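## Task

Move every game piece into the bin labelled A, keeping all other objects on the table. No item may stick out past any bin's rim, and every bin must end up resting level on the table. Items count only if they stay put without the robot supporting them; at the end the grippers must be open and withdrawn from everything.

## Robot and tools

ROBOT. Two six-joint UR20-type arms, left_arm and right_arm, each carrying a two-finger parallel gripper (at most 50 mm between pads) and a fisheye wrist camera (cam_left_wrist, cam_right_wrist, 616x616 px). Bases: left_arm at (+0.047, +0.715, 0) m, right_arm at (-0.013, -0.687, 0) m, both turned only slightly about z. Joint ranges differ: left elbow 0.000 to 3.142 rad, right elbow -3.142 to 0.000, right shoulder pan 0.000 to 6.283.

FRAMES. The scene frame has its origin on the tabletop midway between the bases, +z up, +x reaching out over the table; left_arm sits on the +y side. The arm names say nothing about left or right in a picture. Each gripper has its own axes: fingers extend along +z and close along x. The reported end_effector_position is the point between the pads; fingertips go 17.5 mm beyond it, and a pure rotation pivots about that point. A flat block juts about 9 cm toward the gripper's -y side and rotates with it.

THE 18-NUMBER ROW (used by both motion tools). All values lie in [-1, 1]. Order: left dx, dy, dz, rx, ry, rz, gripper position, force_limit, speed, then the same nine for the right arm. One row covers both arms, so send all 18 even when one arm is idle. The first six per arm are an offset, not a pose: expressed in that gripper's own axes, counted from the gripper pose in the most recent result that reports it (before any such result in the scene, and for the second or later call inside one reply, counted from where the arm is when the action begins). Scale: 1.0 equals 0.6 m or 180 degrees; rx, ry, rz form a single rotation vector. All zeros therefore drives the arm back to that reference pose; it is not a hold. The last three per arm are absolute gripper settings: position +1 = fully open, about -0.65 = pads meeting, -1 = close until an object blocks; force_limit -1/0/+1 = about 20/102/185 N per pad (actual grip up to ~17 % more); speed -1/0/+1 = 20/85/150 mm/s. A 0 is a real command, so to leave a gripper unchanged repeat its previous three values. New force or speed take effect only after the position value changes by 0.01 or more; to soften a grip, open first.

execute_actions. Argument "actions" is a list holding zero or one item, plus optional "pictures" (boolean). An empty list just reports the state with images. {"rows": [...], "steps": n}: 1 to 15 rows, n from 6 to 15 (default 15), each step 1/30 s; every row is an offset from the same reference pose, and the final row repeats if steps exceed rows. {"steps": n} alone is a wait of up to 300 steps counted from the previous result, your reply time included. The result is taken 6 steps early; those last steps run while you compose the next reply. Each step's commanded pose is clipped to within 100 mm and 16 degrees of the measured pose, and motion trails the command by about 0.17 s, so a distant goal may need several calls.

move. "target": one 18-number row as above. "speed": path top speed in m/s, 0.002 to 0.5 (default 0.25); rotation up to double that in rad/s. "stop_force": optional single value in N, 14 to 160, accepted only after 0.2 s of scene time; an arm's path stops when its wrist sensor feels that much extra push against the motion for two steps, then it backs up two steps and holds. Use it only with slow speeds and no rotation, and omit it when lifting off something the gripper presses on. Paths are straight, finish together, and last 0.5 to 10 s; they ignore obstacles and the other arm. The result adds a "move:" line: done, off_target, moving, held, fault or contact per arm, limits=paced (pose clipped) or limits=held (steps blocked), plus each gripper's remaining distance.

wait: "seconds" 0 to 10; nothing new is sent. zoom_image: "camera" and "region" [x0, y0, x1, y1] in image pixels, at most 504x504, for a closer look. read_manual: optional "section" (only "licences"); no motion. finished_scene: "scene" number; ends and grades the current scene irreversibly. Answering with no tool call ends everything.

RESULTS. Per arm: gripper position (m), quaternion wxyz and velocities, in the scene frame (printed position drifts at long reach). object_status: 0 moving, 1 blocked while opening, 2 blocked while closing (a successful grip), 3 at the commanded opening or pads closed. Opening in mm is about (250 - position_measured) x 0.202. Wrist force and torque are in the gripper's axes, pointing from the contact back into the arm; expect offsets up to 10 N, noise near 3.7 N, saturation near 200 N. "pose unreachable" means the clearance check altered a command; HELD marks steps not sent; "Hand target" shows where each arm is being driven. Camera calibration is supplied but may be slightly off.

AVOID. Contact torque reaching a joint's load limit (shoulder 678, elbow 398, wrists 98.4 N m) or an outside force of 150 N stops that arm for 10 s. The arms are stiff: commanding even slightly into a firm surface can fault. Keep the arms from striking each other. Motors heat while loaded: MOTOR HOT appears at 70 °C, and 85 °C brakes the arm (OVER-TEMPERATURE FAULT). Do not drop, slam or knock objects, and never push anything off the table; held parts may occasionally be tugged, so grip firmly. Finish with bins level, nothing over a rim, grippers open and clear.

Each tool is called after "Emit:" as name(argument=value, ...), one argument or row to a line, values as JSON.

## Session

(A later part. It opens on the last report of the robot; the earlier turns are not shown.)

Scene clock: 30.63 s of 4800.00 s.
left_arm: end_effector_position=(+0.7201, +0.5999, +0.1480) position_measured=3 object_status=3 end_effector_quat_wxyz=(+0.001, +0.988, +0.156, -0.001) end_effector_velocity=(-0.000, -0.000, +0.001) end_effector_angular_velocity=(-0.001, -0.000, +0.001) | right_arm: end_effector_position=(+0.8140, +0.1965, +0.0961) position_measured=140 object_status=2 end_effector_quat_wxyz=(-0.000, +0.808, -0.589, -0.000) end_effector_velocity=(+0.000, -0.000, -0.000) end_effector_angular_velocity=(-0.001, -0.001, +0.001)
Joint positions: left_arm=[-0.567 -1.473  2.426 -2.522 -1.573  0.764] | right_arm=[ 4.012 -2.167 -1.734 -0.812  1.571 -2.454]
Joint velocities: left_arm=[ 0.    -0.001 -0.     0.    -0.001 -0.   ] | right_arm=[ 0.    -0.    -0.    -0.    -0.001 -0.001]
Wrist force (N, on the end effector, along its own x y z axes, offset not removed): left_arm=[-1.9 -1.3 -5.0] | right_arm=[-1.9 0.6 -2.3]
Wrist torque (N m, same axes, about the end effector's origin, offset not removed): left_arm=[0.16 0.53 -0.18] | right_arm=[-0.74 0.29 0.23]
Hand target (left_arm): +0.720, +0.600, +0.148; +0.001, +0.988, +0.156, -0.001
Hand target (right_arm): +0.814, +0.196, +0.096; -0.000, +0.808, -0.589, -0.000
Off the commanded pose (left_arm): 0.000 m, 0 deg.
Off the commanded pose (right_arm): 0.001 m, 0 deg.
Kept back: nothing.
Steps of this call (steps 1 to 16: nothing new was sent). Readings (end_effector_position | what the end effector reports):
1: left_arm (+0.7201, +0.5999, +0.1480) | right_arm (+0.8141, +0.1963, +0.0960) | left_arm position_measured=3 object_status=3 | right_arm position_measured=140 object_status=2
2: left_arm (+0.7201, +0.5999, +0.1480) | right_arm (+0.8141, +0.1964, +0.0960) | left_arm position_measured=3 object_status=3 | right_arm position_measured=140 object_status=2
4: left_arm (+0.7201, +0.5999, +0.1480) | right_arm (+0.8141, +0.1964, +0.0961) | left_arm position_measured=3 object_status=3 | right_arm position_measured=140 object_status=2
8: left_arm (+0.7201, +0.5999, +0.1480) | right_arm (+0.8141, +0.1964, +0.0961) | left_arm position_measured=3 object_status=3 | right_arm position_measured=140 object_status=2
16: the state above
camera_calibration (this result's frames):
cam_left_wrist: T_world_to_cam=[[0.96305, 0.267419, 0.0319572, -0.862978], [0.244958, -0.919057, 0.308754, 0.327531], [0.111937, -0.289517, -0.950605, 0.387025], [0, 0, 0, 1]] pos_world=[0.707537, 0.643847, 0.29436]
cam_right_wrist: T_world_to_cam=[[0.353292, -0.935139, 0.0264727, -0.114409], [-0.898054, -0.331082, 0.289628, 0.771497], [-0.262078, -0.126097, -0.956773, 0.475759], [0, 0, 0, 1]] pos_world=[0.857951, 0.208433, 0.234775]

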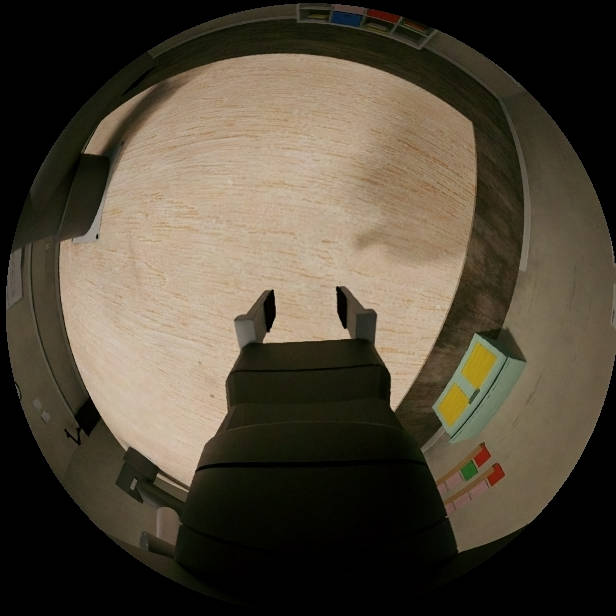

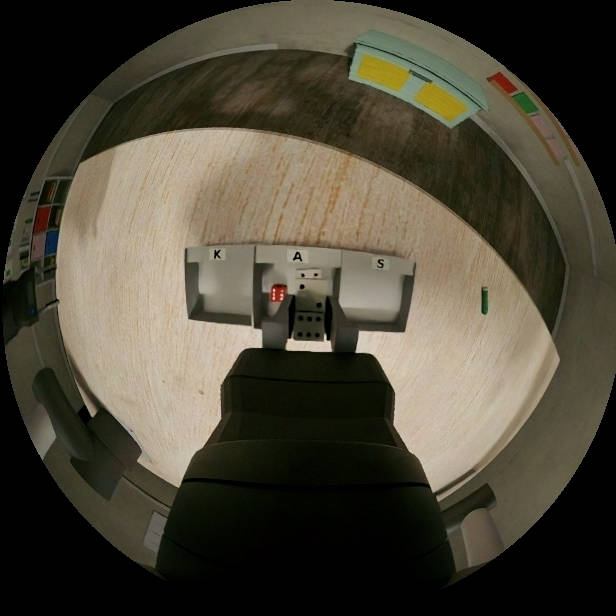

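Emit:
move(
  target=[0,0,0,0,0,0,1,-0.5,0.5,0,0,0.096,0,0,0,-1,-0.5,0.5],
  speed=0.09,
)

Scene clock: 31.93 s of 4800.00 s.
left_arm: end_effector_position=(+0.7201, +0.5999, +0.1480) position_measured=3 object_status=3 end_effector_quat_wxyz=(+0.001, +0.988, +0.156, -0.001) end_effector_velocity=(+0.000, -0.001, +0.001) end_effector_angular_velocity=(-0.001, -0.001, -0.000) | right_arm: end_effector_position=(+0.8141, +0.1966, +0.0386) position_measured=140 object_status=2 end_effector_quat_wxyz=(-0.000, +0.808, -0.589, -0.000) end_effector_velocity=(+0.000, -0.000, -0.001) end_effector_angular_velocity=(-0.000, -0.001, +0.000)
Joint positions: left_arm=[-0.567 -1.473  2.426 -2.522 -1.573  0.764] | right_arm=[ 4.012 -2.215 -1.751 -0.747  1.571 -2.454]
Joint velocities: left_arm=[-0.001 -0.001 -0.     0.    -0.    -0.   ] | right_arm=[-0.    -0.001 -0.     0.002 -0.001 -0.   ]
Wrist force (N, on the end effector, along its own x y z axes, offset not removed): left_arm=[-0.1 -2.1 -6.7] | right_arm=[2.9 0.9 0.2]
Wrist torque (N m, same axes, about the end effector's origin, offset not removed): left_arm=[-0.06 0.27 -0.15] | right_arm=[-0.38 -0.57 0.23]
Hand target (left_arm): +0.720, +0.600, +0.148; +0.001, +0.988, +0.156, -0.001
Hand target (right_arm): +0.814, +0.197, +0.038; -0.000, +0.808, -0.589, -0.000
Off the commanded pose (left_arm): 0.000 m, 0 deg.
Off the commanded pose (right_arm): 0.000 m, 0 deg.
Kept back: nothing.
move: done
camera_calibration (this result's frames):
cam_left_wrist: T_world_to_cam=[[0.96305, 0.26742, 0.0319571, -0.862978], [0.244958, -0.919057, 0.308754, 0.32753], [0.111937, -0.289517, -0.950605, 0.387025], [0, 0, 0, 1]] pos_world=[0.707537, 0.643847, 0.294359]
cam_right_wrist: T_world_to_cam=[[0.353293, -0.935138, 0.0264743, -0.112759], [-0.898052, -0.331083, 0.289631, 0.788197], [-0.262079, -0.1261, -0.956772, 0.420833], [0, 0, 0, 1]] pos_world=[0.857971, 0.20858, 0.177341]

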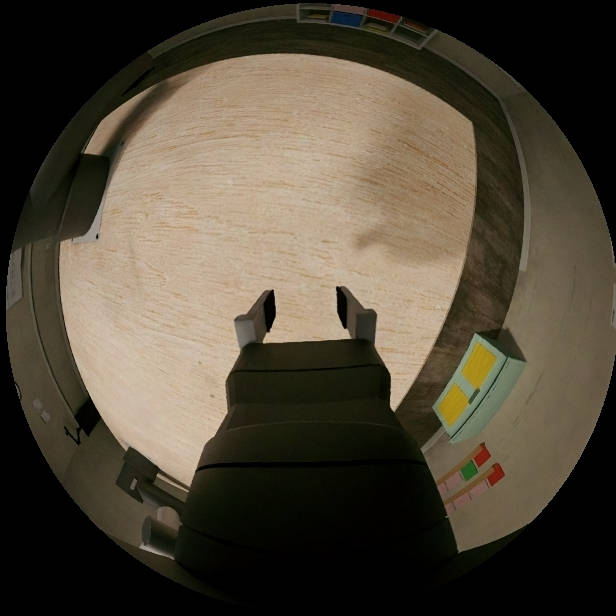

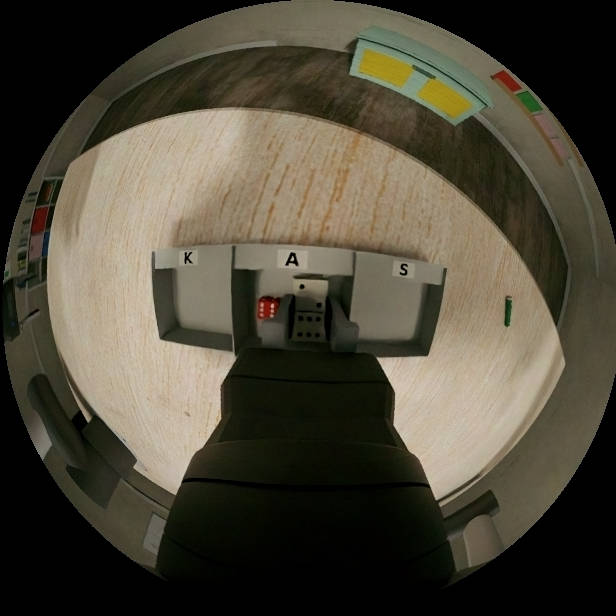

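Emit:
move(
  target=[0,0,0,0,0,0,1,-0.5,0.5,0,0,0,0,0,0,0.27,-0.5,0.5],
)

Emit:
move(
  target=[0,0,0,0,0,0,1,-0.5,0.5,0,0,-0.16,0,0,0,0.27,-0.5,0.5],
  speed=0.2,
)

Emit:
zoom_image(
  camera="cam_right_wrist",
  region=[180,220,430,360],
)

Scene clock: 32.87 s of 4800.00 s.
left_arm: end_effector_position=(+0.7201, +0.5999, +0.1480) position_measured=3 object_status=3 end_effector_quat_wxyz=(+0.001, +0.988, +0.156, -0.001) end_effector_velocity=(-0.000, -0.001, -0.001) end_effector_angular_velocity=(-0.000, +0.002, -0.000) | right_arm: end_effector_position=(+0.8141, +0.1966, +0.0385) position_measured=112 object_status=3 end_effector_quat_wxyz=(-0.000, +0.808, -0.589, -0.000) end_effector_velocity=(+0.000, +0.000, +0.000) end_effector_angular_velocity=(+0.001, -0.001, +0.000)
Joint positions: left_arm=[-0.567 -1.473  2.426 -2.522 -1.573  0.764] | right_arm=[ 4.012 -2.215 -1.751 -0.747  1.571 -2.454]
Joint velocities: left_arm=[-0.     0.002  0.     0.    -0.001 -0.   ] | right_arm=[ 0.     0.     0.     0.001 -0.    -0.   ]
Wrist force (N, on the end effector, along its own x y z axes, offset not removed): left_arm=[-0.5 -1.8 -4.5] | right_arm=[0.0 1.3 -0.1]
Wrist torque (N m, same axes, about the end effector's origin, offset not removed): left_arm=[0.06 0.33 -0.17] | right_arm=[-0.46 -0.04 0.27]
Hand target (left_arm): +0.720, +0.600, +0.148; +0.001, +0.988, +0.156, -0.001
Hand target (right_arm): +0.814, +0.197, +0.039; -0.000, +0.808, -0.589, -0.000
Off the commanded pose (left_arm): 0.000 m, 0 deg.
Off the commanded pose (right_arm): 0.000 m, 0 deg.
Kept back: nothing.
move: done
camera_calibration (this result's frames):
cam_left_wrist: T_world_to_cam=[[0.96305, 0.267419, 0.0319573, -0.862978], [0.244958, -0.919057, 0.308754, 0.327531], [0.111937, -0.289517, -0.950605, 0.387024], [0, 0, 0, 1]] pos_world=[0.707537, 0.643847, 0.294359]
cam_right_wrist: T_world_to_cam=[[0.353293, -0.935138, 0.0264657, -0.112754], [-0.898055, -0.331086, 0.289619, 0.788234], [-0.262072, -0.126088, -0.956776, 0.420721], [0, 0, 0, 1]] pos_world=[0.857971, 0.208581, 0.177232]

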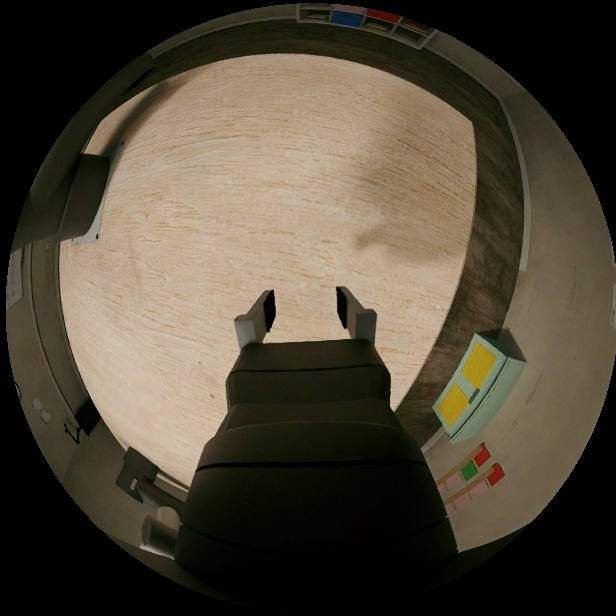

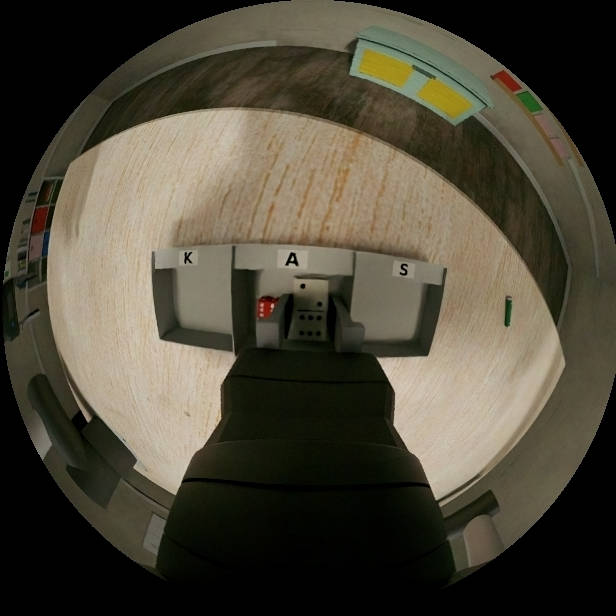

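Scene clock: 33.83 s of 4800.00 s.
left_arm: end_effector_position=(+0.7201, +0.5999, +0.1480) position_measured=3 object_status=3 end_effector_quat_wxyz=(+0.001, +0.988, +0.156, -0.001) end_effector_velocity=(-0.000, +0.000, +0.000) end_effector_angular_velocity=(+0.001, -0.001, -0.001) | right_arm: end_effector_position=(+0.8140, +0.1964, +0.1343) position_measured=112 object_status=3 end_effector_quat_wxyz=(-0.000, +0.808, -0.589, -0.000) end_effector_velocity=(+0.000, -0.000, +0.002) end_effector_angular_velocity=(+0.000, -0.001, -0.000)
Joint positions: left_arm=[-0.567 -1.473  2.426 -2.522 -1.573  0.764] | right_arm=[ 4.012 -2.136 -1.72  -0.856  1.571 -2.454]
Joint velocities: left_arm=[-0.001 -0.001  0.     0.     0.001 -0.   ] | right_arm=[-0.     0.002  0.001 -0.001 -0.     0.   ]
Wrist force (N, on the end effector, along its own x y z axes, offset not removed): left_arm=[-0.7 -2.3 -5.3] | right_arm=[1.0 1.5 -11.9]
Wrist torque (N m, same axes, about the end effector's origin, offset not removed): left_arm=[-0.03 0.31 -0.25] | right_arm=[-0.63 -0.11 0.28]
Hand target (left_arm): +0.720, +0.600, +0.148; +0.001, +0.988, +0.156, -0.001
Hand target (right_arm): +0.814, +0.196, +0.134; -0.000, +0.808, -0.589, -0.000
Off the commanded pose (left_arm): 0.000 m, 0 deg.
Off the commanded pose (right_arm): 0.000 m, 0 deg.
Kept back: nothing.
move: done
camera_calibration (this result's frames):
cam_left_wrist: T_world_to_cam=[[0.96305, 0.26742, 0.0319571, -0.862978], [0.244958, -0.919057, 0.308754, 0.32753], [0.111937, -0.289517, -0.950605, 0.387025], [0, 0, 0, 1]] pos_world=[0.707537, 0.643847, 0.294359]
cam_right_wrist: T_world_to_cam=[[0.353283, -0.935141, 0.0264938, -0.115476], [-0.898062, -0.33107, 0.289615, 0.760365], [-0.26206, -0.126109, -0.956777, 0.512282], [0, 0, 0, 1]] pos_world=[0.857899, 0.208351, 0.272986]

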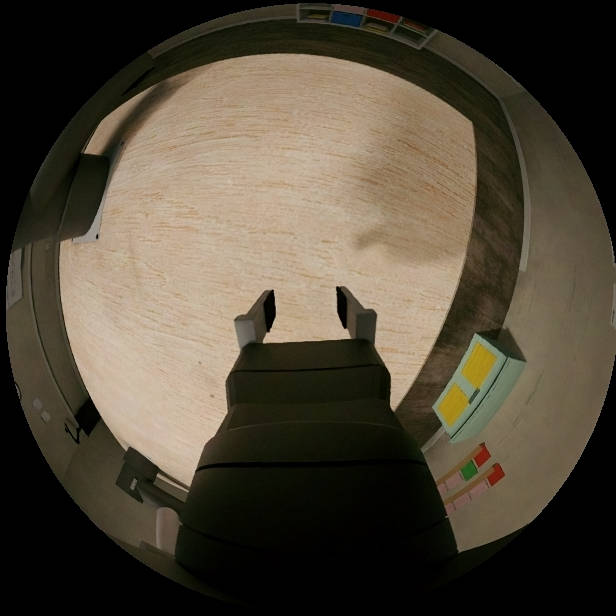

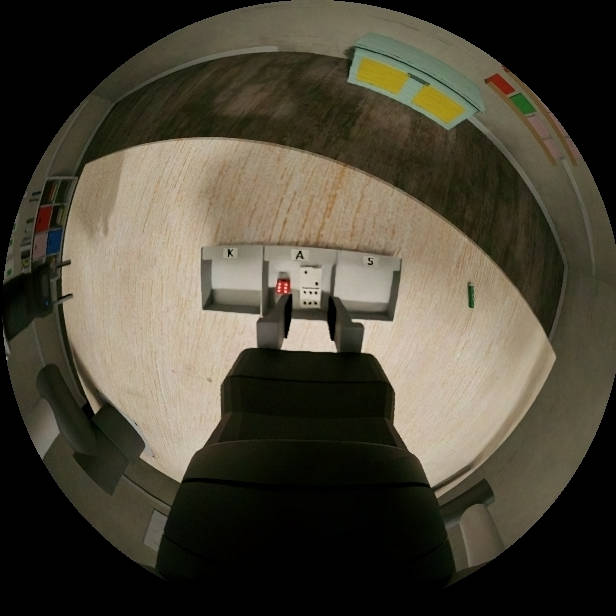

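Region (180, 220, 430, 360) of cam_right_wrist's 616x616 image, scaled by 2.016, with more detail than that image has; it fills the top 282 rows of this view, and the rest is white.

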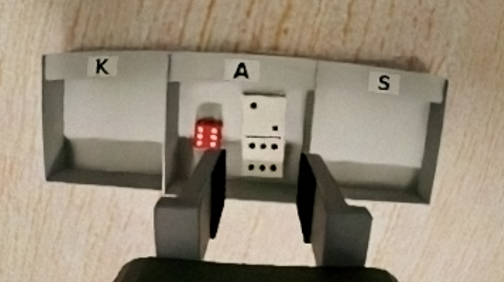

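Emit:
move(
  target=[0,0,0,0,0,0,1,-0.5,0.5,0.5,0.15,-0.1,0,0,0,1,-0.5,0.5],
  speed=0.35,
)

Scene clock: 35.60 s of 4800.00 s.
left_arm: end_effector_position=(+0.7201, +0.5999, +0.1480) position_measured=3 object_status=3 end_effector_quat_wxyz=(+0.001, +0.988, +0.156, -0.001) end_effector_velocity=(-0.001, +0.000, -0.001) end_effector_angular_velocity=(+0.001, +0.001, -0.000) | right_arm: end_effector_position=(+0.8199, -0.1167, +0.1934) position_measured=3 object_status=3 end_effector_quat_wxyz=(-0.000, +0.808, -0.589, -0.000) end_effector_velocity=(-0.000, -0.001, +0.000) end_effector_angular_velocity=(-0.000, +0.001, +0.000)
Joint positions: left_arm=[-0.567 -1.473  2.426 -2.522 -1.573  0.764] | right_arm=[ 3.826 -1.903 -2.005 -0.804  1.572 -2.64 ]
Joint velocities: left_arm=[-0.     0.001  0.     0.     0.     0.   ] | right_arm=[-0.001  0.001 -0.001 -0.001  0.001 -0.001]
Wrist force (N, on the end effector, along its own x y z axes, offset not removed): left_arm=[0.1 -1.2 -5.6] | right_arm=[-1.6 5.9 -4.7]
Wrist torque (N m, same axes, about the end effector's origin, offset not removed): left_arm=[0.12 0.10 -0.19] | right_arm=[0.45 0.21 0.21]
Hand target (left_arm): +0.720, +0.600, +0.148; +0.001, +0.988, +0.156, -0.001
Hand target (right_arm): +0.820, -0.117, +0.193; -0.000, +0.808, -0.589, -0.000
Off the commanded pose (left_arm): 0.000 m, 0 deg.
Off the commanded pose (right_arm): 0.001 m, 0 deg.
Kept back: nothing.
move: done
camera_calibration (this result's frames):
cam_left_wrist: T_world_to_cam=[[0.96305, 0.267419, 0.0319573, -0.862978], [0.244958, -0.919058, 0.308754, 0.327531], [0.111937, -0.289517, -0.950605, 0.387025], [0, 0, 0, 1]] pos_world=[0.707537, 0.643847, 0.294359]
cam_right_wrist: T_world_to_cam=[[0.35331, -0.935142, 0.0261043, -0.411816], [-0.897937, -0.331161, 0.2899, 0.644738], [-0.262453, -0.125865, -0.956701, 0.531214], [0, 0, 0, 1]] pos_world=[0.863851, -0.104733, 0.332054]

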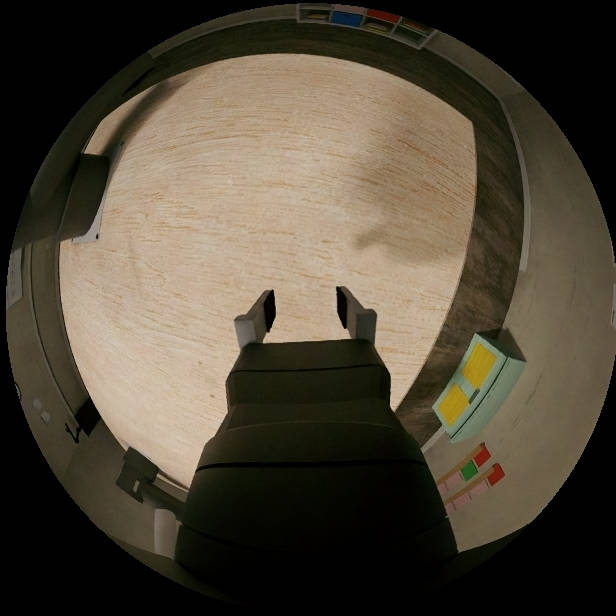

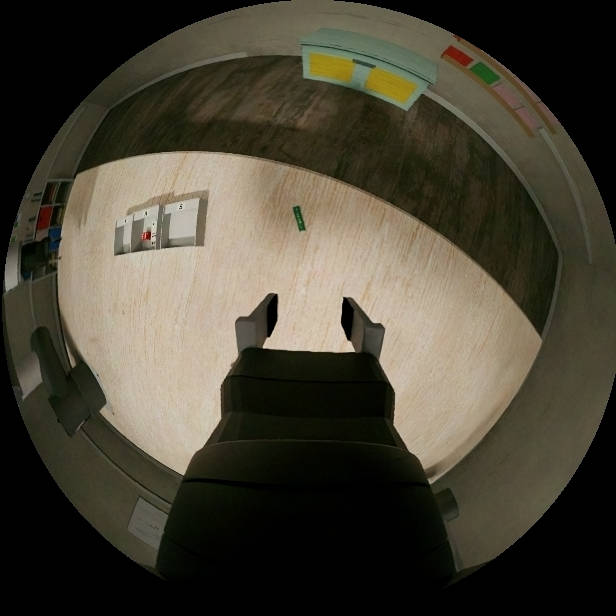

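Emit:
finished_scene(
  scene=2,
)

The scene is finished: the task was done.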